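## Task

Scene 1: On the third level of the supply shelving (counting the bottom level as the first), a scrub sponge sits on top of a parts box. Transfer that parts box into the cart's top tray. When finished, the sponge must still rest on that third shelf without overhanging its front edge, and every other item on that shelf must also remain on it. Release everything and back away at the end. The robot must not topple or finish leaning, or the task fails. Anything that stays in place only because the robot holds it does not count.

## Robot and tools

Robot: a Hello Robot Stretch 3 with a single arm. It has a two-wheel differential base (0.33 m long, 0.34 m wide), a lift carriage riding a vertical mast, and a telescoping arm that reaches out to the robot's right side, ending in a wrist (yaw, pitch, roll) and a two-finger gripper. There is no sideways base motion, so to shift the gripper forward or back you drive the base. Turns pivot about the point midway between the drive wheels, 0.05 m behind the front edge. With the arm retracted and wrist folded, a turn sweeps a 0.28 m radius; an unfolded level wrist pokes beyond that. Loose objects may occasionally be nudged by outside disturbances.

Frames: the base frame has its origin on the floor between the drive wheels, x forward, y left, z up. The odometry frame is the base frame as it was when the scene began. hand_pose is reported in the base frame, located where the closed fingertips meet; with all wrist joints at zero its x axis points up, y back along the arm toward the mast, z toward the robot's rear. Fingertips are round pads 0.04 m across.

Tool execute_actions: argument actions is a list holding exactly one action (or none, which just returns state and images). Optional cameras picks images: head_camera, nav_camera, wrist_camera or all; omitted/null means all, [] means none. An action may contain base, joints, or both, plus optional contact_limits; its motions start together.
- base: exactly one key. translate_m is a relative drive distance in metres from the base's last reported position, -1 to 1, forward positive. rotate_rad is a relative turn in radians, -3.2 to 3.2, counter-clockwise (left) positive.
- joints: a single dictionary keyed by joint name, each value an absolute target (not an offset). lift_m 0 to 1.1 (arm height on the mast); arm_m 0 to 0.52 (extension); wrist_yaw_rad -1.345 to 4.42 (0 along the arm, positive swings toward the front, 3.0 folds over the base); wrist_pitch_rad -1.57 to 0.451 (0 level, negative tips fingers down); wrist_roll_rad -2.911 to 2.911 (0 fingers side by side); gripper_m -0.089 to 0.179 (larger is wider; actual fingertip gap is about 0.007 m less when nearly shut, 0.025 m less when wide, zero below 0.007); head_pan_rad -3.953 to 1.73 (0 forward, positive left, -1.57 looks along the arm); head_tilt_rad -1.53 to 0.419 (negative looks down). Metres and radians throughout.
- contact_limits: only arm_m, a motor effort percentage 1 to 100; the arm halts (contact_stop) when its effort reaches that value (negative direction when retracting). Lower is gentler, but too low stops instantly. It also caps the arm's holding force until the next action.
Unlisted joints or base may keep driving toward earlier targets without any status showing it. Unknown keys or out-of-range numbers reject the whole call and nothing moves. No action runs beyond 15 s. If a result reports a stop, later execute_actions, wait and finished_scene calls in that same reply are skipped.

Tool wait: seconds from 0 to 10; commands nothing and returns the same state and images.
Tool zoom_image: camera (one of the three) and region [x0, y0, x1, y1] in pixels of that camera's most recent full image, origin top-left, at most 504 by 504.
Tool finished_scene: scene (1 or 2); closes that scene for good after the last command is held and reports success, then gives the next task. Replying with no tool call ends all remaining scenes.

Result lines: joint_positions (with done tolerances about ±0.004 m for lift, arm, gripper; ±0.02 rad for yaw, roll, head; ±0.05 rad for pitch). base_status and joint_status: done (for the base, wheels turned as commanded even if slipping), off_target (stopped short, may still push), contact_stop, time_out, torque_fault; after the last three the old target is dropped. A lift or arm that hits a contact_stop goes slack until commanded again; a loaded slack lift can sink, and closing fingers on a surface raises it. Base, wrist and head never contact-stop, so they keep pushing. Prolonged strain switches a wrist servo off for 10 s (torque_fault). on_its_own describes unCommanded joints; held at is the target held, not the position. motor_effort is percent of max, positive toward larger values, peak in brackets; it has fixed bias and noise. Rest efforts out of range suggest pushing or carrying; positive wheel effort pushes forward. contact_limits line shows the active, default and maximum limits. base_odometry comes from wheel turns only; heading -3.142 to 3.142, left positive. turned_by_wheels and turned_by_imu give turn since the last result. base_tilt in degrees (forward, right positive) with up to ~4 degrees fixed bias. lidar_m: 12 distances in metres, 30-degree sectors, first straight ahead and counter-clockwise (4th left, 7th behind, 10th right), plane 0.17 m up, range 0.15 to 12, '-' is nothing; misses glass, thin legs, the robot, and parts are hidden by the mast or a low lift. wrist_depth_mm and head_depth_mm: 7x7 median depth grids from top left (45 to 1000 mm and 280 to 4000 mm; head grid is in the sideways image orientation).

Cameras: head_camera and nav_camera move with the head pan/tilt; wrist_camera rides the gripper. Calibration (K, distortion, T_world_to_cam) is supplied; errors grow for the wrist camera at long reach.

Speed: base is fast (0.30 m/s, 1.9 rad/s) only when stowed: lift_m under 0.30, arm_m under 0.03, wrist_yaw_rad above 2.54; otherwise 0.10 m/s and 0.63 rad/s.

Gripping: command gripper_m below the object's width; smaller squeezes harder, but the stall guard eases force so heavy items may slip; send a new value to re-squeeze. To let go, open at least 0.02 beyond the contact value. Neither reading nor done proves a grasp; check images.

Avoid: fold or unfold the wrist only with lift_m 0.32 to 0.95, wrist_pitch_rad -0.4, roll near 0; once folded the lift may drop to 0.25. With yaw below -0.4 keep pitch at -0.5 or lower. Pushing into something solid with the gripper above about 0.45 m can tip the robot before the contact stop, more so with a raised limit or a repeated push. Don't drive while gripping or pressing on something fixed; snagging furniture, especially reversing, can tip it. If leaning, reverse the last move in small steps, free the gripper, and lower lift_m near 0.2. Drops, slams, hard hits and heavy pushes are penalized.

Each tool is called as name(argument=value, ...) on one line, values as JSON.

## Session

execute_actions(actions=[])

Scene clock: 0.00 s.
base_odometry: x=+0.000 y=+0.000 heading=+0.000 (m, m, rad; odometry frame)
turned_by_wheels: +0.000 (rad since the last result)
turned_by_imu: +0.000 (rad since the last result)
base_tilt: forward=+0.7 right=+1.3 (deg)
lidar_m: 2.15 2.27 2.13 1.56 1.56 1.83 1.82 1.83 2.15 1.46 1.47 1.91
head_depth_mm: 1889 2748 2781 2773 2774 2748 2344 / 1794 2695 2700 2661 2712 2731 2340 / 1726 2663 2646 2662 2636 2640 2360 / 1733 2552 2600 2566 2584 2584 2345 / 1660 2544 2531 2486 2532 2509 2246 / 1724 2469 2433 2450 2437 2419 2201 / 1655 2414 2413 2381 2384 2362 2102
base_status: not commanded
joint_positions: lift_m=+0.301 arm_m=-0.003 wrist_yaw_rad=+2.954 wrist_pitch_rad=-0.463 wrist_roll_rad=+0.004 gripper_m=+0.037 head_pan_rad=-0.013 head_tilt_rad=+0.005
joint_status: not commanded
motor_effort: left_wheel=+0 right_wheel=+0 lift_m=+25 arm_m=+1 wrist_yaw_rad=+0 wrist_pitch_rad=+5 wrist_roll_rad=+1 gripper_m=+0 head_pan_rad=+0 head_tilt_rad=+2 (%)
hand_pose: x=+0.0195 y=+0.0726 z=+0.3034 quat_wxyz=(+0.226, +0.702, +0.097, +0.669) (m; base frame)
wrist_depth_mm: - - - - - - - / - - - - - - - / 870 - 898 914 924 957 993 / 675 696 715 728 724 743 740 / 565 570 - 593 600 599 613 / 480 500 - 498 512 517 517 / - - - - 435 443 449
pictures: head_camera (sideways: a quarter turn clockwise sets it upright), nav_camera (sideways: a quarter turn counterclockwise sets it upright), wrist_camera
Images, in order (width x height): head_camera 896x504, nav_camera 672x504, wrist_camera 644x364.

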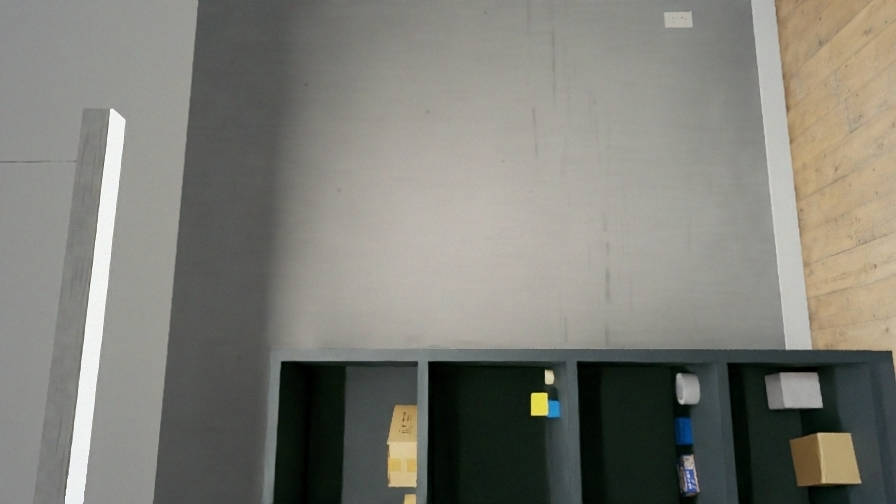

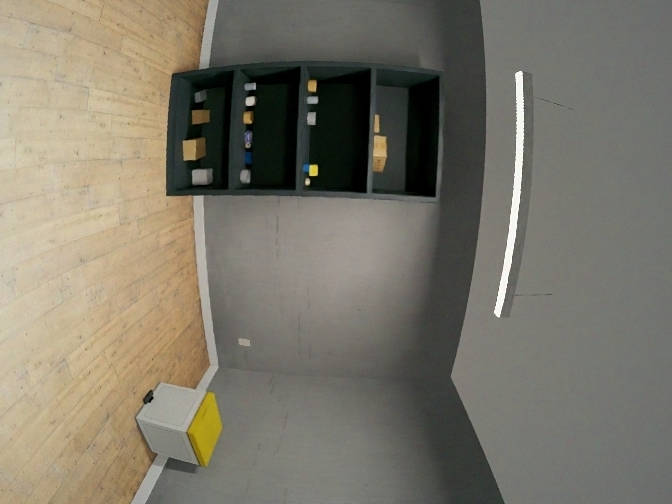

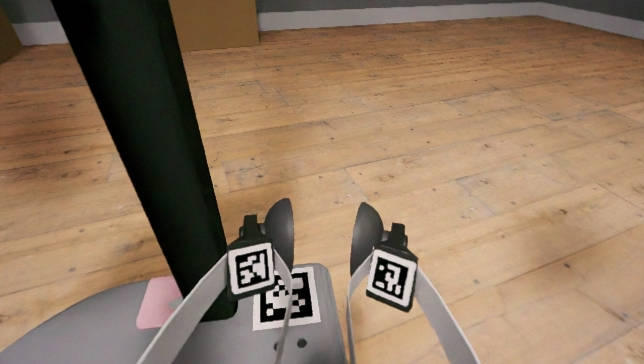

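execute_actions(actions=[{"joints":{"head_pan_rad":0.45,"head_tilt_rad":-0.3}}], cameras=["head_camera","nav_camera"])

execute_actions(actions=[{"joints":{"head_pan_rad":1.7,"head_tilt_rad":-0.5}}], cameras=["head_camera","nav_camera"])

execute_actions(actions=[{"joints":{"head_pan_rad":-2.2,"head_tilt_rad":-0.5}}], cameras=["head_camera","nav_camera"])

Scene clock: 8.77 s.
base_odometry: x=+0.000 y=+0.000 heading=+0.000 (m, m, rad; odometry frame)
turned_by_wheels: +0.000 (rad since the last result)
turned_by_imu: -0.001 (rad since the last result)
base_tilt: forward=+0.7 right=+1.2 (deg)
lidar_m: 2.15 2.26 2.13 1.56 1.56 1.82 1.82 1.82 2.15 1.46 1.47 1.91
head_depth_mm: 1945 2206 2342 2422 2561 1983 1554 / 2164 2266 2377 2478 2456 1977 1556 / 2224 2333 2451 2557 2534 2001 1569 / 2302 2375 2497 2605 2606 1987 1565 / 2318 2470 2607 2770 2466 1990 1563 / 2447 2561 2740 2860 2799 1988 1571 / 2510 2646 2751 2947 2791 1976 1560
base_status: not commanded
joint_positions: lift_m=+0.301 arm_m=-0.003 wrist_yaw_rad=+2.954 wrist_pitch_rad=-0.463 wrist_roll_rad=+0.004 gripper_m=+0.037 head_pan_rad=+0.443 head_tilt_rad=-0.296
joint_status: all done
motor_effort: left_wheel=+0(0) right_wheel=+0(0) lift_m=+25(25) arm_m=+0(1) wrist_yaw_rad=+0(1) wrist_pitch_rad=+5(5) wrist_roll_rad=+0(0) gripper_m=+0(1) head_pan_rad=+3(32) head_tilt_rad=-3(26) (%)
hand_pose: x=+0.0195 y=+0.0726 z=+0.3034 quat_wxyz=(+0.226, +0.702, +0.097, +0.669) (m; base frame)
wrist_depth_mm: - - - - - - - / - - - - - - - / 881 - 912 919 926 962 962 / 682 700 712 731 732 741 753 / 560 573 - 585 613 615 617 / 479 502 - 497 512 513 521 / - - - - 437 444 442
pictures: head_camera (sideways: a quarter turn clockwise sets it upright), nav_camera (sideways: a quarter turn counterclockwise sets it upright)
camera_calibration (this result's frames):
head_camera: T_world_to_cam=[[-0.247939, -0.109264, -0.962594, 1.27536], [-0.453122, 0.891313, 0.0155394, -0.0150495], [0.856275, 0.440025, -0.270501, 0.305862], [0, 0, 0, 1]] pos_world=[0.0474908, 0.0181778, 1.31063]
nav_camera: T_world_to_cam=[[0.265607, 0.147356, 0.952753, -1.2032], [0.404304, -0.914175, 0.0286779, 0.0160162], [0.875209, 0.377585, -0.302388, 0.349406], [0, 0, 0, 1]] pos_world=[0.00729919, 0.0600094, 1.25155]
Images, in order (width x height): head_camera 896x504, nav_camera 672x504.

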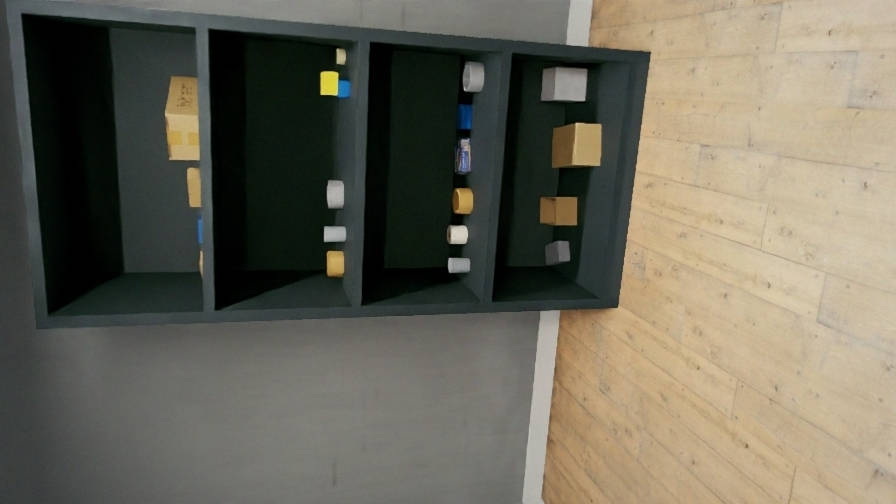

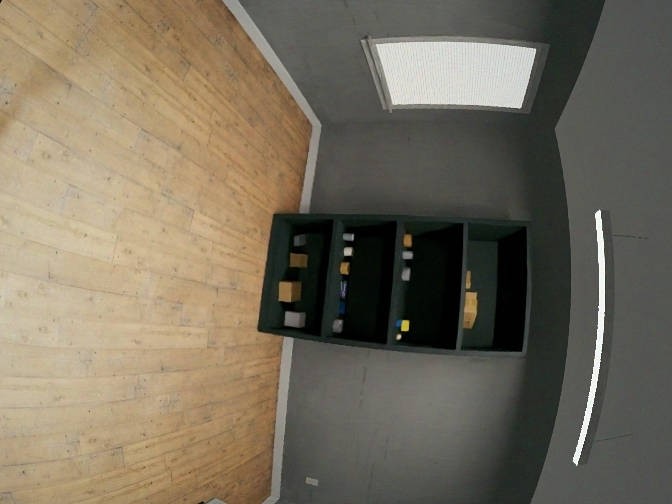

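Scene clock: 9.93 s.
base_odometry: x=+0.000 y=+0.000 heading=+0.000 (m, m, rad; odometry frame)
turned_by_wheels: +0.000 (rad since the last result)
turned_by_imu: +0.000 (rad since the last result)
base_tilt: forward=+0.7 right=+1.2 (deg)
lidar_m: 2.15 2.27 2.14 1.56 1.56 1.82 1.82 1.82 2.15 1.46 1.46 1.91
head_depth_mm: 1616 1741 1903 2102 2013 1585 1317 / 1583 1731 1869 2064 1991 1595 1325 / 1582 1704 1789 1770 1880 1609 1326 / 1581 1696 1627 1688 1839 1587 1323 / 1559 1682 1638 1695 1878 1596 1329 / 1548 1666 1830 1997 2014 1624 - / 1521 1652 - - - - -
base_status: not commanded
joint_positions: lift_m=+0.301 arm_m=-0.003 wrist_yaw_rad=+2.954 wrist_pitch_rad=-0.463 wrist_roll_rad=+0.004 gripper_m=+0.037 head_pan_rad=+1.693 head_tilt_rad=-0.493
joint_status: all done
motor_effort: left_wheel=+0(0) right_wheel=+0(0) lift_m=+25(25) arm_m=+0(1) wrist_yaw_rad=+0(1) wrist_pitch_rad=+5(5) wrist_roll_rad=+0(0) gripper_m=+0(1) head_pan_rad=+4(48) head_tilt_rad=-3(23) (%)
hand_pose: x=+0.0195 y=+0.0726 z=+0.3034 quat_wxyz=(+0.226, +0.702, +0.097, +0.669) (m; base frame)
wrist_depth_mm: - - - - - - - / - - - - - - - / 874 - 925 937 952 949 961 / 687 707 708 702 736 745 732 / 573 565 - 592 596 604 613 / 480 511 - 503 505 506 513 / - - - - 440 441 439
pictures: head_camera (sideways: a quarter turn clockwise sets it upright), nav_camera (sideways: a quarter turn counterclockwise sets it upright)
camera_calibration (this result's frames):
head_camera: T_world_to_cam=[[0.0478645, -0.452136, -0.890664, 1.17968], [-0.989159, -0.14539, 0.0206479, -0.0184256], [-0.138829, 0.88002, -0.454194, 0.550987], [0, 0, 0, 1]] pos_world=[0.00180246, 0.0458161, 1.30133]
nav_camera: T_world_to_cam=[[-0.0781303, 0.478373, 0.874674, -1.09922], [0.994277, 0.101514, 0.0332941, 0.00641547], [-0.0728648, 0.87227, -0.483566, 0.590962], [0, 0, 0, 1]] pos_world=[-0.0492005, 0.00970533, 1.24701]
Images, in order (width x height): head_camera 896x504, nav_camera 672x504.

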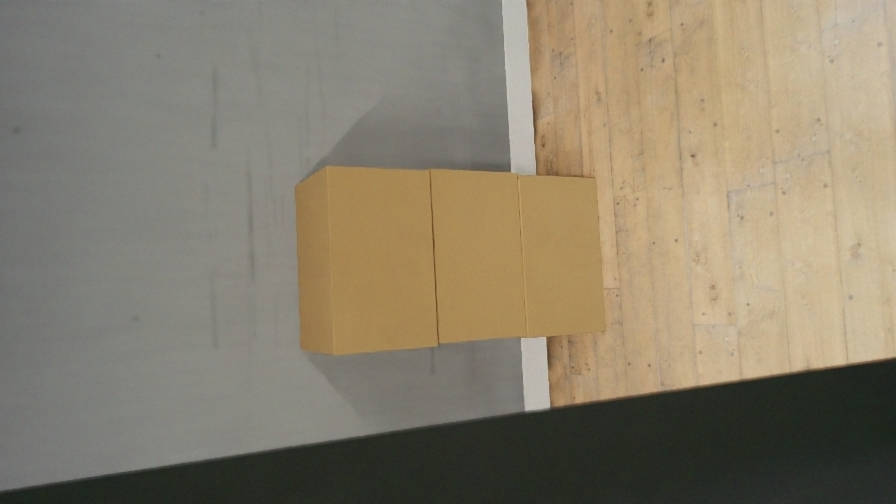

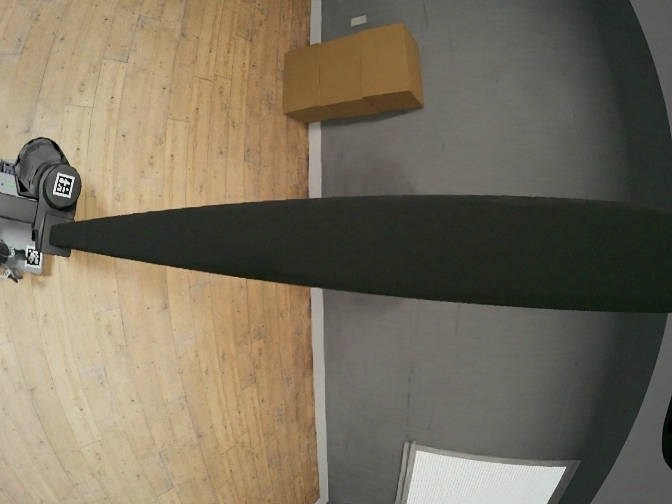

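Scene clock: 12.10 s.
base_odometry: x=+0.000 y=+0.000 heading=+0.000 (m, m, rad; odometry frame)
turned_by_wheels: +0.000 (rad since the last result)
turned_by_imu: +0.000 (rad since the last result)
base_tilt: forward=+0.7 right=+1.2 (deg)
lidar_m: 2.15 2.27 2.13 1.55 1.56 1.82 1.82 1.82 2.14 1.46 1.47 1.91
head_depth_mm: 1960 2079 2214 2350 2006 1596 1313 / 2091 2228 2368 2544 1991 1588 1325 / 2250 2394 2608 2692 2008 1593 1324 / 2317 2516 2737 2721 1998 1596 1330 / 2139 2264 2414 2556 2020 1603 1330 / 1938 2063 2202 2387 2020 1613 1332 / 1794 1900 2023 2165 2040 1611 1329
base_status: not commanded
joint_positions: lift_m=+0.301 arm_m=-0.003 wrist_yaw_rad=+2.954 wrist_pitch_rad=-0.463 wrist_roll_rad=+0.004 gripper_m=+0.037 head_pan_rad=-2.193 head_tilt_rad=-0.494
joint_status: all done
motor_effort: left_wheel=+0(0) right_wheel=+0(0) lift_m=+25(25) arm_m=+0(0) wrist_yaw_rad=+0(0) wrist_pitch_rad=+5(5) wrist_roll_rad=+0(1) gripper_m=+1(1) head_pan_rad=-5(48) head_tilt_rad=-4(2) (%)
hand_pose: x=+0.0195 y=+0.0726 z=+0.3034 quat_wxyz=(+0.226, +0.702, +0.097, +0.669) (m; base frame)
wrist_depth_mm: - - - - - - - / - - - - - - - / 855 - 917 926 927 972 986 / 687 701 717 735 739 751 754 / 564 572 - 581 614 605 606 / 484 500 - 499 505 517 500 / - - - - 429 436 445
pictures: head_camera (sideways: a quarter turn clockwise sets it upright), nav_camera (sideways: a quarter turn counterclockwise sets it upright)
camera_calibration (this result's frames):
head_camera: T_world_to_cam=[[0.271111, 0.365311, -0.890532, 1.17814], [0.826288, -0.562869, 0.0206549, -0.0295089], [-0.493707, -0.741436, -0.454452, 0.553487], [0, 0, 0, 1]] pos_world=[-0.0217636, -0.0366222, 1.30132]
nav_camera: T_world_to_cam=[[-0.266605, -0.405107, 0.874534, -1.09788], [-0.800351, 0.598606, 0.0333, 0.0173551], [-0.536991, -0.691056, -0.48382, 0.594123], [0, 0, 0, 1]] pos_world=[0.0402278, -0.0445771, 1.24701]
Images, in order (width x height): head_camera 896x504, nav_camera 672x504.

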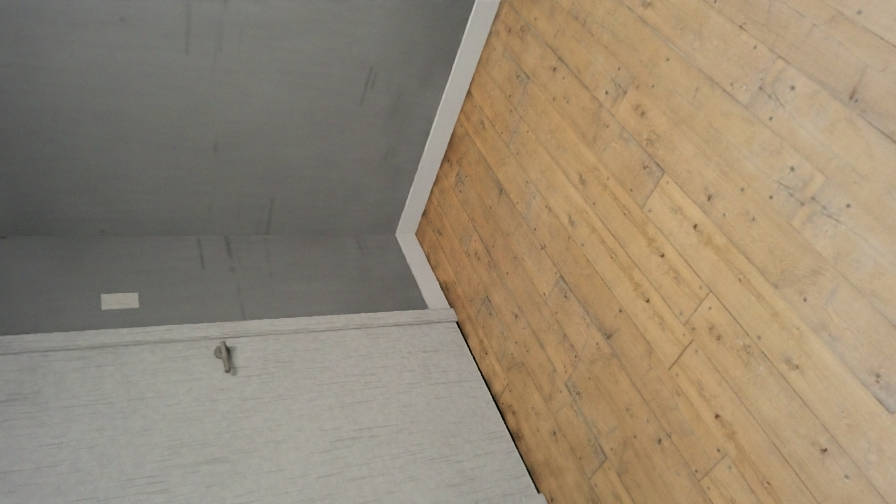

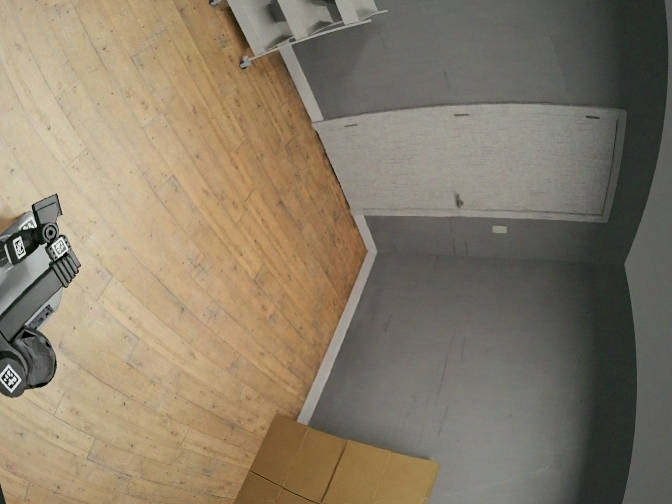

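execute_actions(actions=[{"joints":{"head_pan_rad":-1.4,"head_tilt_rad":-0.5}}], cameras=["head_camera","nav_camera"])

Scene clock: 20.73 s.
base_odometry: x=+0.000 y=+0.000 heading=+0.000 (m, m, rad; odometry frame)
turned_by_wheels: +0.000 (rad since the last result)
turned_by_imu: -0.001 (rad since the last result)
base_tilt: forward=+0.7 right=+1.2 (deg)
lidar_m: 2.15 2.27 2.13 1.56 1.55 1.82 1.82 1.82 2.15 1.46 1.47 1.91
head_depth_mm: 1602 1739 1890 2056 2019 1593 1320 / 1601 1743 1893 2076 2004 1587 1319 / 1599 1719 1896 2069 2012 1603 1325 / 1581 1726 1813 1656 1877 1600 1322 / 1574 1714 1815 1821 1897 1598 1332 / 1565 1723 1799 1893 1954 1607 1343 / 1576 1706 1841 2021 2028 1608 1334
base_status: not commanded
joint_positions: lift_m=+0.301 arm_m=-0.003 wrist_yaw_rad=+2.954 wrist_pitch_rad=-0.463 wrist_roll_rad=+0.004 gripper_m=+0.037 head_pan_rad=-1.407 head_tilt_rad=-0.494
joint_status: all done
motor_effort: left_wheel=+0(0) right_wheel=+0(0) lift_m=+25(25) arm_m=+0(0) wrist_yaw_rad=+0(0) wrist_pitch_rad=+5(5) wrist_roll_rad=+1(1) gripper_m=-1(1) head_pan_rad=+4(41) head_tilt_rad=-3(2) (%)
hand_pose: x=+0.0195 y=+0.0726 z=+0.3034 quat_wxyz=(+0.226, +0.702, +0.097, +0.669) (m; base frame)
wrist_depth_mm: - - - - - - - / - - - - - - - / 849 - 898 933 916 966 982 / 672 682 703 711 741 755 745 / 566 583 - 578 608 607 599 / 484 505 - 496 500 513 519 / - - - - 431 443 443
pictures: head_camera (sideways: a quarter turn clockwise sets it upright), nav_camera (sideways: a quarter turn counterclockwise sets it upright)
camera_calibration (this result's frames):
head_camera: T_world_to_cam=[[-0.0666666, 0.45001, -0.890532, 1.1802], [0.982259, 0.186391, 0.0206549, -0.0304604], [0.175282, -0.873356, -0.454452, 0.549406], [0, 0, 0, 1]] pos_world=[0.012299, -0.0455976, 1.30132]
nav_camera: T_world_to_cam=[[0.0979965, -0.47496, 0.874534, -1.10011], [-0.989194, -0.142782, 0.0333, 0.0185071], [0.109051, -0.868347, -0.48382, 0.590182], [0, 0, 0, 1]] pos_world=[0.0617537, -0.00738165, 1.24701]
Images, in order (width x height): head_camera 896x504, nav_camera 672x504.

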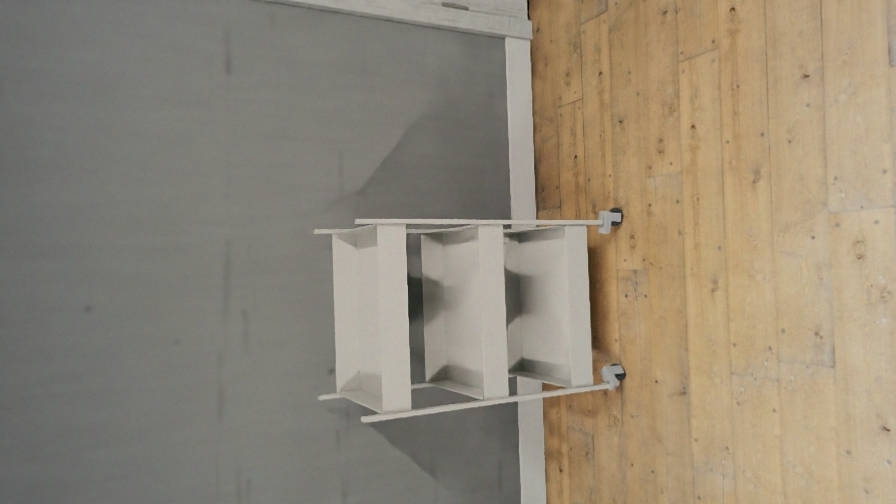

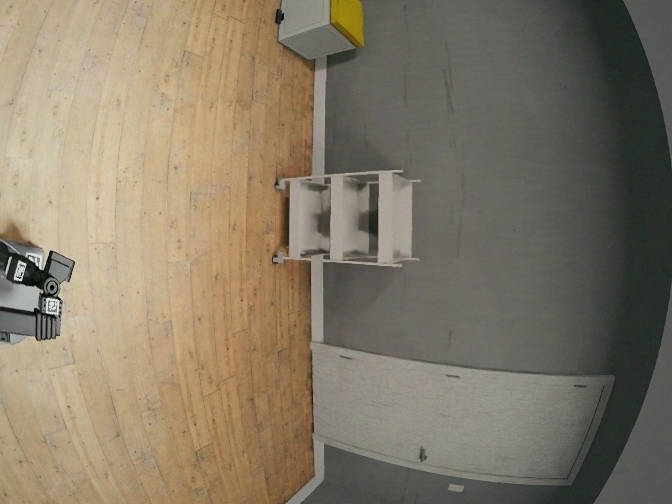

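execute_actions(actions=[{"base":{"rotate_rad":0.282},"joints":{"lift_m":0.28,"head_pan_rad":0,"head_tilt_rad":-0.3}}], cameras=[])

execute_actions(actions=[{"base":{"translate_m":1.0}}], cameras=[])

execute_actions(actions=[{"base":{"translate_m":0.6}}], cameras=["head_camera"])

execute_actions(actions=[{"base":{"rotate_rad":1.48},"joints":{"head_pan_rad":-1.57,"head_tilt_rad":-0.5}}], cameras=[])

execute_actions(actions=[{"joints":{"lift_m":0.9,"wrist_pitch_rad":-0.4}}], cameras=["head_camera","nav_camera"])

Scene clock: 38.93 s.
base_odometry: x=+0.000 y=+0.000 heading=+0.282 (m, m, rad; odometry frame)
turned_by_wheels: +0.282 (rad since the last result)
turned_by_imu: +0.283 (rad since the last result)
base_tilt: forward=+0.7 right=+1.2 (deg)
lidar_m: 2.14 2.27 1.91 1.55 1.90 1.87 1.82 2.24 1.94 1.46 1.91 2.10
head_depth_mm: 2200 2335 2449 2565 2654 1948 1535 / 2222 2354 2454 2615 2677 1942 1532 / 2037 2307 2364 2541 2440 1941 1548 / 2235 2314 2442 2562 2426 1966 1542 / 2206 2349 2461 2578 2541 1974 1552 / 2240 2349 2362 2361 2420 1953 1544 / 2275 2395 2560 2748 2725 1958 1539
base_status: done
joint_positions: lift_m=+0.281 arm_m=-0.003 wrist_yaw_rad=+2.954 wrist_pitch_rad=-0.463 wrist_roll_rad=+0.004 gripper_m=+0.037 head_pan_rad=-0.007 head_tilt_rad=-0.310
joint_status: all done
motor_effort: left_wheel=-1(7) right_wheel=+2(7) lift_m=+12(19) arm_m=+0(0) wrist_yaw_rad=+0(0) wrist_pitch_rad=+5(5) wrist_roll_rad=+1(1) gripper_m=+0(0) head_pan_rad=+2(47) head_tilt_rad=+5(26) (%)
hand_pose: x=+0.0195 y=+0.0725 z=+0.2832 quat_wxyz=(+0.227, +0.702, +0.097, +0.669) (m; base frame)
wrist_depth_mm: - - - - - - - / - - - - - - - / 814 - 865 898 864 926 953 / 645 671 673 690 691 704 711 / 544 536 - 562 579 580 588 / 470 - - - 480 488 495 / - - - - 419 419 420
pictures: none
No camera images: the call's "cameras" was empty. Leave "cameras" out to get every camera's image.

Scene clock: 43.93 s.
base_odometry: x=+0.961 y=+0.278 heading=+0.282 (m, m, rad; odometry frame)
turned_by_wheels: +0.000 (rad since the last result)
turned_by_imu: +0.005 (rad since the last result)
base_tilt: forward=+0.7 right=+1.2 (deg)
lidar_m: 1.16 1.33 1.87 1.82 1.82 2.26 2.82 2.60 1.64 1.49 1.53 1.66
head_depth_mm: 1343 1421 1498 1590 1686 1773 1533 / 1332 1161 1294 1166 1428 1312 1418 / 1357 1426 1502 1436 1607 1644 1445 / 1344 1438 1525 1435 1539 1568 1453 / 1380 1451 1530 1451 1533 1668 1463 / 1395 1477 1547 1428 1541 1652 1457 / 1406 1476 1549 1378 1508 1594 1459
base_status: done
joint_positions: lift_m=+0.281 arm_m=-0.003 wrist_yaw_rad=+2.954 wrist_pitch_rad=-0.464 wrist_roll_rad=+0.004 gripper_m=+0.037 head_pan_rad=-0.007 head_tilt_rad=-0.309
joint_status: not commanded
motor_effort: left_wheel=-2(6) right_wheel=+2(7) lift_m=+13(13) arm_m=+1(0) wrist_yaw_rad=+1(1) wrist_pitch_rad=+5(5) wrist_roll_rad=+0(0) gripper_m=+0(1) head_pan_rad=+3(4) head_tilt_rad=+5(6) (%)
hand_pose: x=+0.0195 y=+0.0724 z=+0.2831 quat_wxyz=(+0.227, +0.701, +0.097, +0.669) (m; base frame)
wrist_depth_mm: - - - - - - - / - - - - - - - / 824 - 853 874 876 871 906 / 656 665 692 689 696 706 733 / 534 543 - 564 572 563 586 / 476 - - - 487 481 486 / - - - - 414 414 417
pictures: none
No camera images: the call's "cameras" was empty. Leave "cameras" out to get every camera's image.

Scene clock: 47.57 s.
base_odometry: x=+1.537 y=+0.445 heading=+0.282 (m, m, rad; odometry frame)
turned_by_wheels: +0.000 (rad since the last result)
turned_by_imu: +0.003 (rad since the last result)
base_tilt: forward=+0.7 right=+1.2 (deg)
lidar_m: 0.68 0.87 0.85 1.79 1.89 2.22 3.40 2.08 1.53 1.49 1.38 0.58
head_depth_mm: 444 850 852 836 654 747 809 / 442 873 920 950 657 1084 887 / 439 879 924 957 661 1075 915 / 486 888 935 970 661 1101 917 / 485 895 941 980 664 1111 918 / 483 903 951 987 664 1119 907 / 482 909 965 990 665 1127 893
base_status: done
joint_positions: lift_m=+0.281 arm_m=-0.003 wrist_yaw_rad=+2.954 wrist_pitch_rad=-0.464 wrist_roll_rad=+0.004 gripper_m=+0.037 head_pan_rad=-0.007 head_tilt_rad=-0.309
joint_status: not commanded
motor_effort: left_wheel=-2(6) right_wheel=+2(8) lift_m=+12(13) arm_m=+0(0) wrist_yaw_rad=+0(0) wrist_pitch_rad=+5(5) wrist_roll_rad=+0(0) gripper_m=+0(2) head_pan_rad=+3(3) head_tilt_rad=+5(5) (%)
hand_pose: x=+0.0195 y=+0.0724 z=+0.2831 quat_wxyz=(+0.227, +0.701, +0.097, +0.669) (m; base frame)
wrist_depth_mm: - - - - - - 684 / - - - - - - 779 / 815 - 819 905 860 821 736 / 655 657 656 681 682 709 607 / 541 538 - 559 585 575 553 / 467 - - - 483 481 475 / - - - - 412 421 431
pictures: head_camera (sideways: a quarter turn clockwise sets it upright)
camera_calibration (this result's frames):
head_camera: T_world_to_cam=[[-0.283171, 0.00946697, -0.959023, 1.27091], [-0.0204057, 0.999665, 0.0158934, -0.0181496], [0.958852, 0.0240701, -0.282883, 0.321352], [0, 0, 0, 1]] pos_world=[0.0513862, -0.00162318, 1.31003]
Images, in order (width x height): head_camera 896x504.

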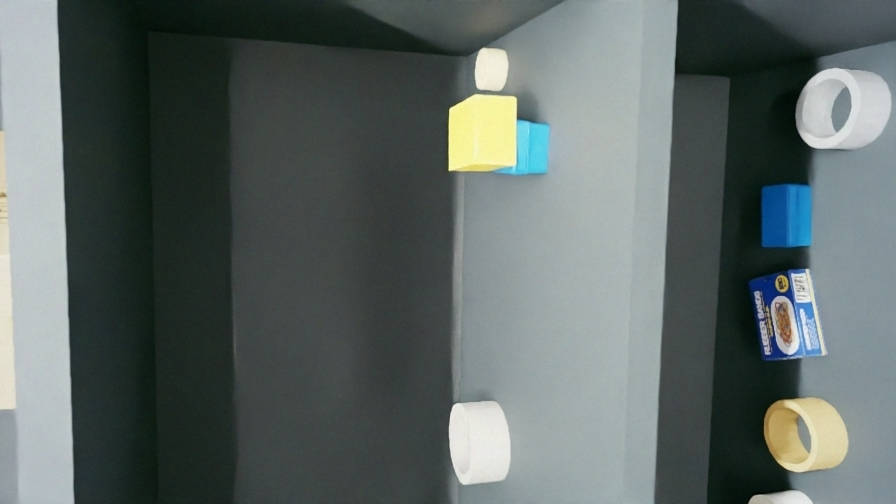

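Scene clock: 49.77 s.
base_odometry: x=+1.537 y=+0.445 heading=+1.761 (m, m, rad; odometry frame)
turned_by_wheels: +1.480 (rad since the last result)
turned_by_imu: +1.492 (rad since the last result)
base_tilt: forward=+0.6 right=+1.2 (deg)
lidar_m: 1.79 1.84 2.04 3.41 2.26 1.99 1.49 1.50 0.58 0.67 0.68 0.85
head_depth_mm: 652 653 654 613 657 709 843 / 823 881 920 651 1036 917 845 / 822 893 739 655 1151 917 847 / 827 894 948 656 1151 947 846 / 828 895 951 657 1155 948 849 / 829 898 951 660 1158 948 853 / 828 900 947 661 1165 950 852
base_status: done
joint_positions: lift_m=+0.281 arm_m=-0.003 wrist_yaw_rad=+2.954 wrist_pitch_rad=-0.464 wrist_roll_rad=+0.004 gripper_m=+0.037 head_pan_rad=-1.563 head_tilt_rad=-0.494
joint_status: all done
motor_effort: left_wheel=-2(9) right_wheel=+2(8) lift_m=+13(13) arm_m=+0(0) wrist_yaw_rad=+0(0) wrist_pitch_rad=+5(6) wrist_roll_rad=+0(1) gripper_m=+0(0) head_pan_rad=-4(49) head_tilt_rad=-3(23) (%)
hand_pose: x=+0.0195 y=+0.0724 z=+0.2831 quat_wxyz=(+0.227, +0.701, +0.097, +0.669) (m; base frame)
wrist_depth_mm: - - - - - - - / - - - - - - - / 814 - 856 845 891 912 940 / 647 649 666 671 698 694 713 / 537 539 - 563 588 574 577 / 479 - - - 478 485 487 / - - - - 411 416 426
pictures: none
No camera images: the call's "cameras" was empty. Leave "cameras" out to get every camera's image.

Scene clock: 56.23 s.
base_odometry: x=+1.537 y=+0.445 heading=+1.761 (m, m, rad; odometry frame)
turned_by_wheels: +0.000 (rad since the last result)
turned_by_imu: -0.001 (rad since the last result)
base_tilt: forward=+0.7 right=+1.2 (deg)
lidar_m: 1.79 1.84 2.04 3.40 2.26 1.99 1.49 1.50 0.58 0.67 0.69 0.85
head_depth_mm: 656 655 653 611 657 711 778 / 822 881 919 651 1033 915 823 / 824 891 742 653 1152 919 824 / 824 894 949 657 1147 946 825 / 827 896 953 658 1151 947 839 / 831 896 954 661 1159 948 848 / 829 900 943 663 1156 949 851
base_status: not commanded
joint_positions: lift_m=+0.899 arm_m=-0.003 wrist_yaw_rad=+2.954 wrist_pitch_rad=-0.419 wrist_roll_rad=+0.004 gripper_m=+0.037 head_pan_rad=-1.563 head_tilt_rad=-0.494
joint_status: all done
motor_effort: left_wheel=-2(2) right_wheel=+2(2) lift_m=+34(35) arm_m=+0(1) wrist_yaw_rad=+1(1) wrist_pitch_rad=+6(7) wrist_roll_rad=+0(1) gripper_m=+0(1) head_pan_rad=-4(3) head_tilt_rad=-3(3) (%)
hand_pose: x=+0.0206 y=+0.0782 z=+0.9118 quat_wxyz=(+0.212, +0.703, +0.082, +0.673) (m; base frame)
wrist_depth_mm: - - - - - - - / - - - - - - - / - - - - - - - / - - - - - - - / - - - - - - - / - - - - - - - / - - - - - - -
pictures: head_camera (sideways: a quarter turn clockwise sets it upright), nav_camera (sideways: a quarter turn counterclockwise sets it upright)
camera_calibration (this result's frames):
head_camera: T_world_to_cam=[[0.0039413, 0.455313, -0.890323, 1.1795], [0.999282, 0.0317602, 0.0206659, -0.0305785], [0.0376862, -0.889765, -0.454861, 0.550778], [0, 0, 0, 1]] pos_world=[0.00515104, -0.046007, 1.30129]
nav_camera: T_world_to_cam=[[0.0231391, -0.484814, 0.874311, -1.09936], [-0.999369, 0.0123722, 0.0333093, 0.0185571], [-0.026966, -0.87453, -0.484222, 0.591535], [0, 0, 0, 1]] pos_world=[0.0599349, -0.0158999, 1.247]
Images, in order (width x height): head_camera 896x504, nav_camera 672x504.

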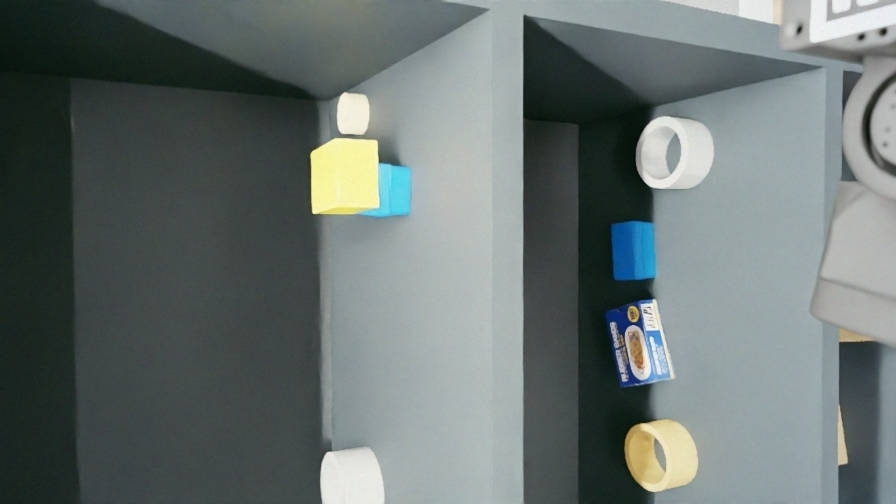

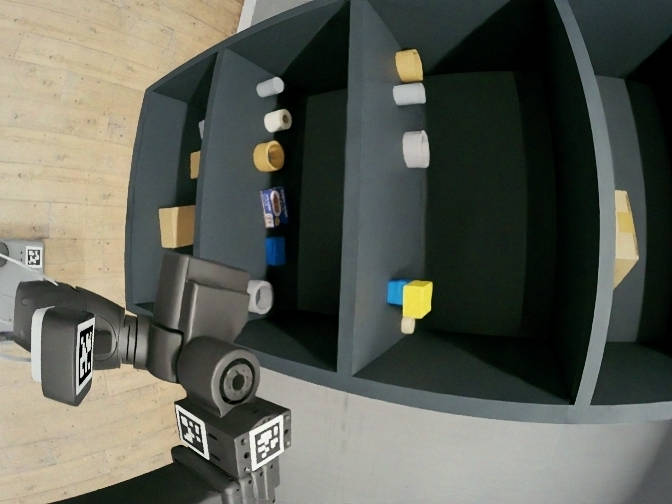

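execute_actions(actions=[{"joints":{"wrist_yaw_rad":0,"gripper_m":0.15}}], cameras=[])

execute_actions(actions=[{"joints":{"wrist_pitch_rad":0,"lift_m":0.95}}], cameras=["head_camera","wrist_camera"])

Scene clock: 67.77 s.
base_odometry: x=+1.537 y=+0.445 heading=+1.761 (m, m, rad; odometry frame)
turned_by_wheels: +0.000 (rad since the last result)
turned_by_imu: -0.001 (rad since the last result)
base_tilt: forward=+0.7 right=+1.2 (deg)
lidar_m: 1.79 1.84 2.04 3.41 2.25 2.00 1.48 1.51 0.58 0.67 0.68 0.85
head_depth_mm: 653 654 655 611 657 712 - / 821 879 922 651 1033 927 820 / 821 891 740 653 1147 975 - / 824 891 950 656 1147 975 849 / 827 893 950 658 1151 980 845 / 831 897 955 663 1158 951 851 / 833 902 949 662 1162 943 852
base_status: not commanded
joint_positions: lift_m=+0.899 arm_m=-0.003 wrist_yaw_rad=+0.004 wrist_pitch_rad=-0.419 wrist_roll_rad=+0.004 gripper_m=+0.150 head_pan_rad=-1.563 head_tilt_rad=-0.494
joint_status: all done
motor_effort: left_wheel=-2(3) right_wheel=+2(2) lift_m=+34(34) arm_m=+0(0) wrist_yaw_rad=-4(5) wrist_pitch_rad=+6(6) wrist_roll_rad=+1(1) gripper_m=+1(95) head_pan_rad=-5(4) head_tilt_rad=-3(2) (%)
hand_pose: x=-0.0207 y=-0.3664 z=+0.9118 quat_wxyz=(+0.691, +0.148, -0.693, -0.147) (m; base frame)
wrist_depth_mm: 273 274 279 277 274 273 718 / 759 785 772 783 490 297 798 / 818 832 844 835 552 349 913 / 790 874 884 885 539 941 960 / 667 715 707 703 536 - - / 595 544 595 608 561 - - / 863 967 891 956 683 - -
pictures: none
No camera images: the call's "cameras" was empty. Leave "cameras" out to get every camera's image.

Scene clock: 69.07 s.
base_odometry: x=+1.537 y=+0.445 heading=+1.761 (m, m, rad; odometry frame)
turned_by_wheels: +0.000 (rad since the last result)
turned_by_imu: +0.000 (rad since the last result)
base_tilt: forward=+0.7 right=+1.3 (deg)
lidar_m: 1.79 1.84 2.04 3.42 2.26 1.99 1.48 1.50 0.58 0.68 0.68 0.85
head_depth_mm: 655 655 653 613 658 713 - / 820 879 919 652 840 - - / 823 890 738 654 871 - - / 823 893 950 656 1151 948 847 / 826 901 951 661 1154 949 847 / 829 898 958 662 1157 952 849 / 832 900 944 665 1155 950 850
base_status: not commanded
joint_positions: lift_m=+0.949 arm_m=-0.003 wrist_yaw_rad=+0.003 wrist_pitch_rad=-0.023 wrist_roll_rad=+0.004 gripper_m=+0.150 head_pan_rad=-1.563 head_tilt_rad=-0.494
joint_status: all done
motor_effort: left_wheel=-3(2) right_wheel=+2(2) lift_m=+34(34) arm_m=+1(0) wrist_yaw_rad=-3(4) wrist_pitch_rad=+7(8) wrist_roll_rad=+1(1) gripper_m=+2(1) head_pan_rad=-3(4) head_tilt_rad=-2(5) (%)
hand_pose: x=-0.0206 y=-0.3978 z=+1.0583 quat_wxyz=(+0.706, +0.009, -0.708, -0.007) (m; base frame)
wrist_depth_mm: 707 692 719 710 587 281 770 / 731 733 727 735 562 299 772 / 764 748 784 773 539 319 800 / 499 555 575 495 503 316 843 / 328 359 344 357 370 865 875 / 816 879 884 883 393 - 910 / 748 821 827 880 499 932 947
pictures: head_camera (sideways: a quarter turn clockwise sets it upright), wrist_camera
camera_calibration (this result's frames):
head_camera: T_world_to_cam=[[0.00394135, 0.455313, -0.890323, 1.1795], [0.999282, 0.03176, 0.0206659, -0.0305785], [0.0376861, -0.889765, -0.454861, 0.550778], [0, 0, 0, 1]] pos_world=[0.00515104, -0.046007, 1.30129]
wrist_camera: T_world_to_cam=[[-0.99881, -0.0314391, 0.0372717, -0.0689154], [-0.0431126, 0.212306, -0.976252, 1.15227], [0.0227795, -0.976697, -0.213409, 0.00224505], [0, 0, 0, 1]] pos_world=[-0.0192071, -0.244609, 1.12796]
Images, in order (width x height): head_camera 896x504, wrist_camera 644x364.

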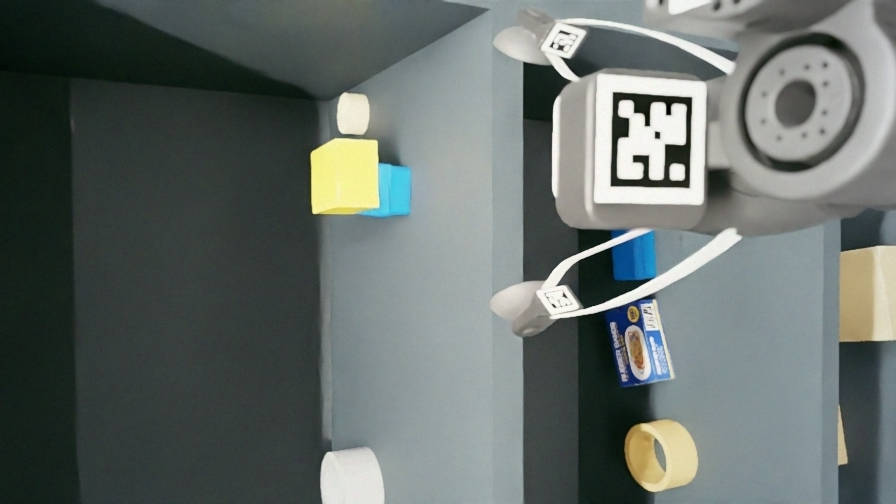

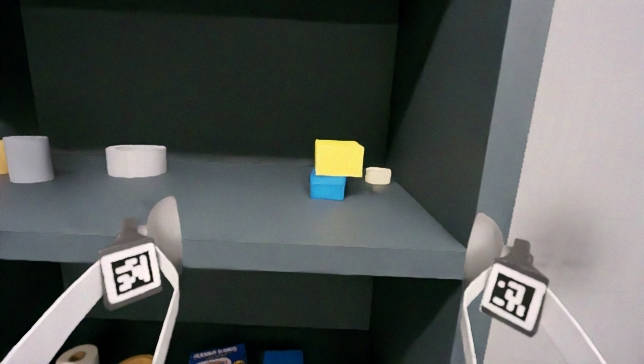

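execute_actions(actions=[{"base":{"translate_m":-0.022},"joints":{"arm_m":0.3,"lift_m":0.94,"gripper_m":0.14}}], cameras=["head_camera","wrist_camera"])

Scene clock: 78.47 s.
base_odometry: x=+1.541 y=+0.423 heading=+1.761 (m, m, rad; odometry frame)
turned_by_wheels: +0.000 (rad since the last result)
turned_by_imu: -0.001 (rad since the last result)
base_tilt: forward=+0.7 right=+1.3 (deg)
lidar_m: 1.81 1.87 2.06 3.41 2.22 1.97 1.46 1.51 0.57 0.60 0.69 0.87
head_depth_mm: 579 580 580 - 629 722 1295 / 812 867 907 - 914 888 825 / 824 894 944 - 1157 914 845 / 825 894 950 655 1150 949 846 / 830 898 950 659 1152 946 848 / 830 900 954 659 1151 954 846 / 832 897 956 663 1160 950 851
base_status: done
joint_positions: lift_m=+0.941 arm_m=+0.300 wrist_yaw_rad=+0.002 wrist_pitch_rad=-0.022 wrist_roll_rad=+0.004 gripper_m=+0.140 head_pan_rad=-1.563 head_tilt_rad=-0.494
joint_status: all done
motor_effort: left_wheel=-2(6) right_wheel=+2(4) lift_m=+13(28) arm_m=+4(4) wrist_yaw_rad=-3(4) wrist_pitch_rad=+7(8) wrist_roll_rad=+1(1) gripper_m=+0(53) head_pan_rad=-4(3) head_tilt_rad=-3(3) (%)
hand_pose: x=-0.0209 y=-0.7002 z=+1.0496 quat_wxyz=(+0.706, +0.009, -0.708, -0.007) (m; base frame)
wrist_depth_mm: 418 422 421 423 416 227 149 / 444 434 441 445 426 222 148 / 455 453 450 455 443 223 147 / 466 460 466 189 428 218 146 / 301 331 291 175 310 199 145 / 218 201 208 188 238 - 143 / - 172 175 179 182 180 136
pictures: head_camera (sideways: a quarter turn clockwise sets it upright), wrist_camera
camera_calibration (this result's frames):
head_camera: T_world_to_cam=[[0.0040003, 0.455313, -0.890323, 1.1795], [0.999286, 0.0316307, 0.0206659, -0.0305785], [0.0375709, -0.88977, -0.454861, 0.550779], [0, 0, 0, 1]] pos_world=[0.00514508, -0.0460069, 1.30129]
wrist_camera: T_world_to_cam=[[-0.99885, -0.0301319, 0.0372931, -0.0775336], [-0.0428392, 0.21162, -0.976413, 1.20766], [0.0215292, -0.976887, -0.212668, -0.295924], [0, 0, 0, 1]] pos_world=[-0.0193384, -0.546985, 1.11913]
Images, in order (width x height): head_camera 896x504, wrist_camera 644x364.

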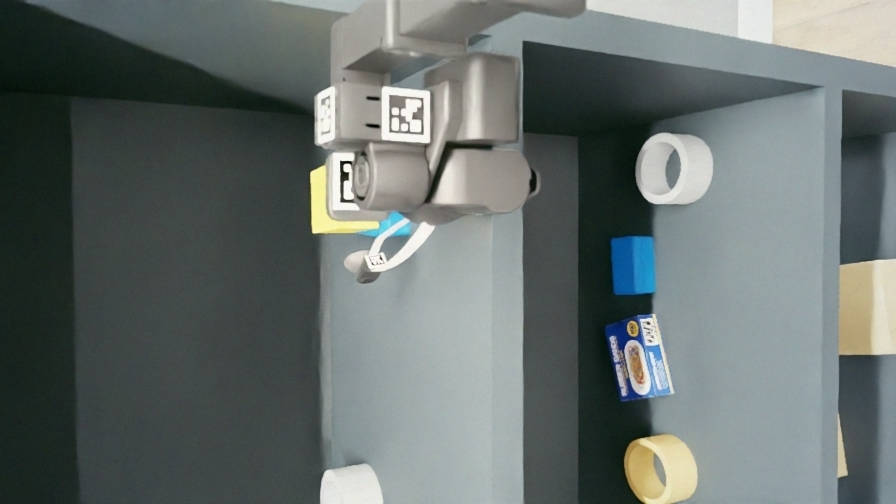

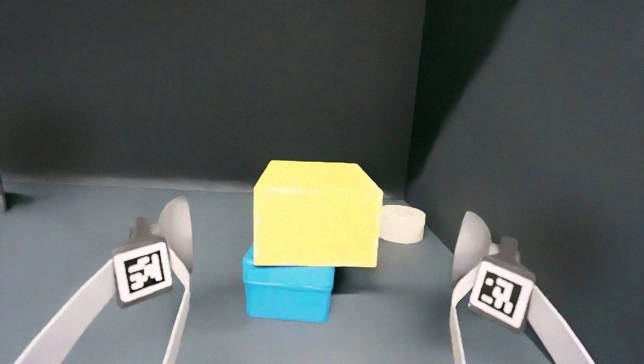

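execute_actions(actions=[{"base":{"translate_m":0.005},"joints":{"arm_m":0.365,"lift_m":0.947}}], cameras=["wrist_camera"])

execute_actions(actions=[{"joints":{"gripper_m":0.03}}], cameras=["wrist_camera"])

execute_actions(actions=[{"joints":{"lift_m":0.975}}], cameras=["wrist_camera","head_camera"])

Scene clock: 92.07 s.
base_odometry: x=+1.540 y=+0.428 heading=+1.761 (m, m, rad; odometry frame)
turned_by_wheels: +0.000 (rad since the last result)
turned_by_imu: -0.001 (rad since the last result)
base_tilt: forward=+0.7 right=+1.2 (deg)
lidar_m: 1.81 1.86 2.06 3.40 2.23 1.98 1.47 1.50 0.57 0.61 0.69 0.86
head_depth_mm: 595 596 556 593 639 719 1260 / 812 869 836 591 941 891 827 / 825 891 934 592 1155 919 844 / 827 892 946 655 1146 944 845 / 827 896 949 655 1150 945 848 / 829 896 958 662 1155 950 851 / 831 899 945 663 1169 948 852
base_status: done
joint_positions: lift_m=+0.946 arm_m=+0.365 wrist_yaw_rad=+0.002 wrist_pitch_rad=-0.022 wrist_roll_rad=+0.004 gripper_m=+0.140 head_pan_rad=-1.563 head_tilt_rad=-0.494
joint_status: all done
motor_effort: left_wheel=-3(3) right_wheel=+2(5) lift_m=+35(36) arm_m=+5(4) wrist_yaw_rad=-2(2) wrist_pitch_rad=+7(7) wrist_roll_rad=+1(1) gripper_m=+0(0) head_pan_rad=-3(5) head_tilt_rad=-4(2) (%)
hand_pose: x=-0.0209 y=-0.7652 z=+1.0555 quat_wxyz=(+0.706, +0.009, -0.708, -0.007) (m; base frame)
wrist_depth_mm: 361 358 359 357 359 231 153 / 373 371 372 377 371 229 152 / 385 390 388 388 385 227 151 / 404 400 403 395 396 225 149 / 315 347 146 125 270 206 149 / 226 210 110 109 112 - 147 / - 180 115 114 118 187 138
pictures: wrist_camera
camera_calibration (this result's frames):
wrist_camera: T_world_to_cam=[[-0.99885, -0.0301315, 0.0372934, -0.0797121], [-0.0428391, 0.211606, -0.976416, 1.22716], [0.0215293, -0.97689, -0.212654, -0.358185], [0, 0, 0, 1]] pos_world=[-0.0193384, -0.611985, 1.12502]
Images, in order (width x height): wrist_camera 644x364.

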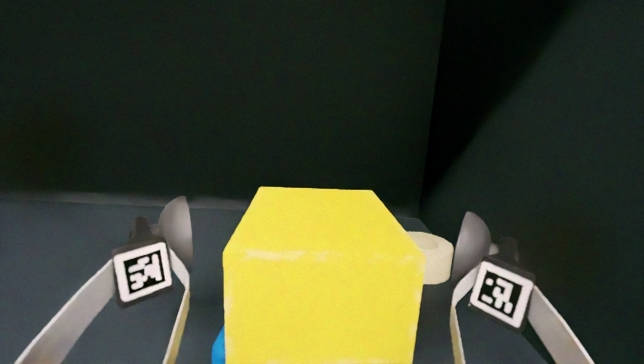

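Scene clock: 93.67 s.
base_odometry: x=+1.540 y=+0.428 heading=+1.761 (m, m, rad; odometry frame)
turned_by_wheels: +0.000 (rad since the last result)
turned_by_imu: +0.000 (rad since the last result)
base_tilt: forward=+0.7 right=+1.3 (deg)
lidar_m: 1.81 1.86 2.06 3.41 2.23 1.98 1.47 1.50 0.57 0.62 0.69 0.86
head_depth_mm: 596 596 556 592 641 720 1263 / 816 868 838 591 940 889 826 / 824 889 935 592 1148 916 844 / 830 893 944 656 1148 947 847 / 825 896 952 659 1151 949 846 / 829 897 955 662 1154 952 850 / 832 901 946 662 1165 953 852
base_status: not commanded
joint_positions: lift_m=+0.946 arm_m=+0.365 wrist_yaw_rad=+0.002 wrist_pitch_rad=-0.022 wrist_roll_rad=+0.004 gripper_m=+0.031 head_pan_rad=-1.563 head_tilt_rad=-0.494
joint_status: all done
motor_effort: left_wheel=-3(2) right_wheel=+2(2) lift_m=+34(34) arm_m=+5(5) wrist_yaw_rad=-2(2) wrist_pitch_rad=+7(7) wrist_roll_rad=+1(1) gripper_m=-18(100) head_pan_rad=-4(5) head_tilt_rad=-4(3) (%)
hand_pose: x=-0.0209 y=-0.7652 z=+1.0555 quat_wxyz=(+0.706, +0.009, -0.708, -0.007) (m; base frame)
wrist_depth_mm: 360 363 357 359 359 233 154 / 373 373 374 372 370 230 152 / 384 389 391 390 386 228 151 / 405 399 398 398 397 222 150 / 312 322 146 125 148 220 148 / 224 229 184 122 134 218 148 / 178 181 135 126 184 188 145
pictures: wrist_camera
camera_calibration (this result's frames):
wrist_camera: T_world_to_cam=[[-0.99885, -0.0301317, 0.0372933, -0.0797121], [-0.0428391, 0.211606, -0.976416, 1.22716], [0.0215296, -0.97689, -0.212653, -0.358186], [0, 0, 0, 1]] pos_world=[-0.0193383, -0.611985, 1.12502]
Images, in order (width x height): wrist_camera 644x364.

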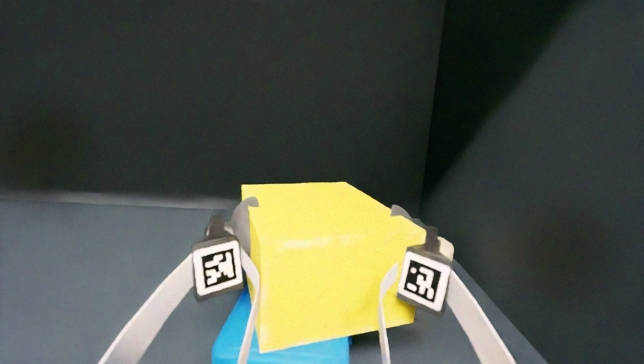

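Scene clock: 94.70 s.
base_odometry: x=+1.540 y=+0.428 heading=+1.761 (m, m, rad; odometry frame)
turned_by_wheels: +0.000 (rad since the last result)
turned_by_imu: +0.000 (rad since the last result)
base_tilt: forward=+0.7 right=+1.2 (deg)
lidar_m: 1.81 1.85 2.06 3.41 2.23 1.98 1.47 1.50 0.57 0.62 0.69 0.86
head_depth_mm: 596 595 - 599 639 719 1264 / 815 859 - 619 938 893 827 / 823 892 - 595 1147 919 844 / 827 894 936 656 1146 943 844 / 828 897 953 659 1157 948 847 / 831 894 955 659 1157 951 850 / 831 897 943 662 1161 948 849
base_status: not commanded
joint_positions: lift_m=+0.974 arm_m=+0.365 wrist_yaw_rad=+0.002 wrist_pitch_rad=-0.022 wrist_roll_rad=+0.004 gripper_m=+0.031 head_pan_rad=-1.563 head_tilt_rad=-0.494
joint_status: all done
motor_effort: left_wheel=-2(2) right_wheel=+2(2) lift_m=+34(35) arm_m=+5(4) wrist_yaw_rad=-3(3) wrist_pitch_rad=+7(7) wrist_roll_rad=+0(0) gripper_m=-17(17) head_pan_rad=-3(4) head_tilt_rad=-4(3) (%)
hand_pose: x=-0.0209 y=-0.7652 z=+1.0835 quat_wxyz=(+0.706, +0.009, -0.708, -0.007) (m; base frame)
wrist_depth_mm: 362 357 364 356 363 231 154 / 370 369 376 375 372 229 152 / 387 388 393 389 387 228 151 / 401 402 399 392 396 222 149 / 379 389 146 125 148 220 148 / 276 282 257 123 134 217 148 / 215 220 212 132 222 202 146
pictures: head_camera (sideways: a quarter turn clockwise sets it upright), wrist_camera
camera_calibration (this result's frames):
head_camera: T_world_to_cam=[[0.00400035, 0.455313, -0.890323, 1.1795], [0.999286, 0.0316306, 0.0206659, -0.0305785], [0.0375708, -0.88977, -0.454861, 0.550779], [0, 0, 0, 1]] pos_world=[0.00514508, -0.0460069, 1.30129]
wrist_camera: T_world_to_cam=[[-0.99885, -0.0301322, 0.0372936, -0.0807569], [-0.0428395, 0.211606, -0.976416, 1.2545], [0.02153, -0.97689, -0.212653, -0.352232], [0, 0, 0, 1]] pos_world=[-0.0193383, -0.611985, 1.15302]
Images, in order (width x height): head_camera 896x504, wrist_camera 644x364.

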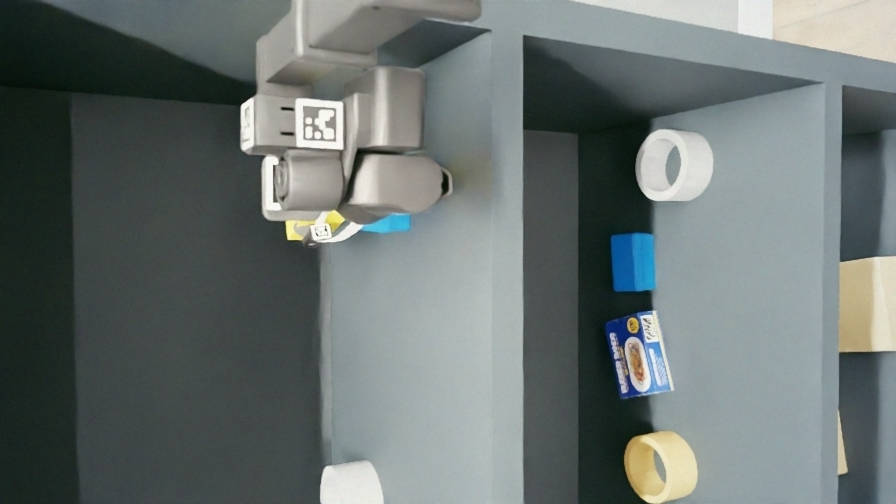

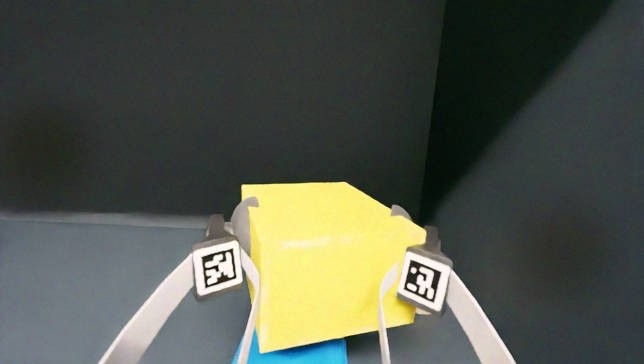

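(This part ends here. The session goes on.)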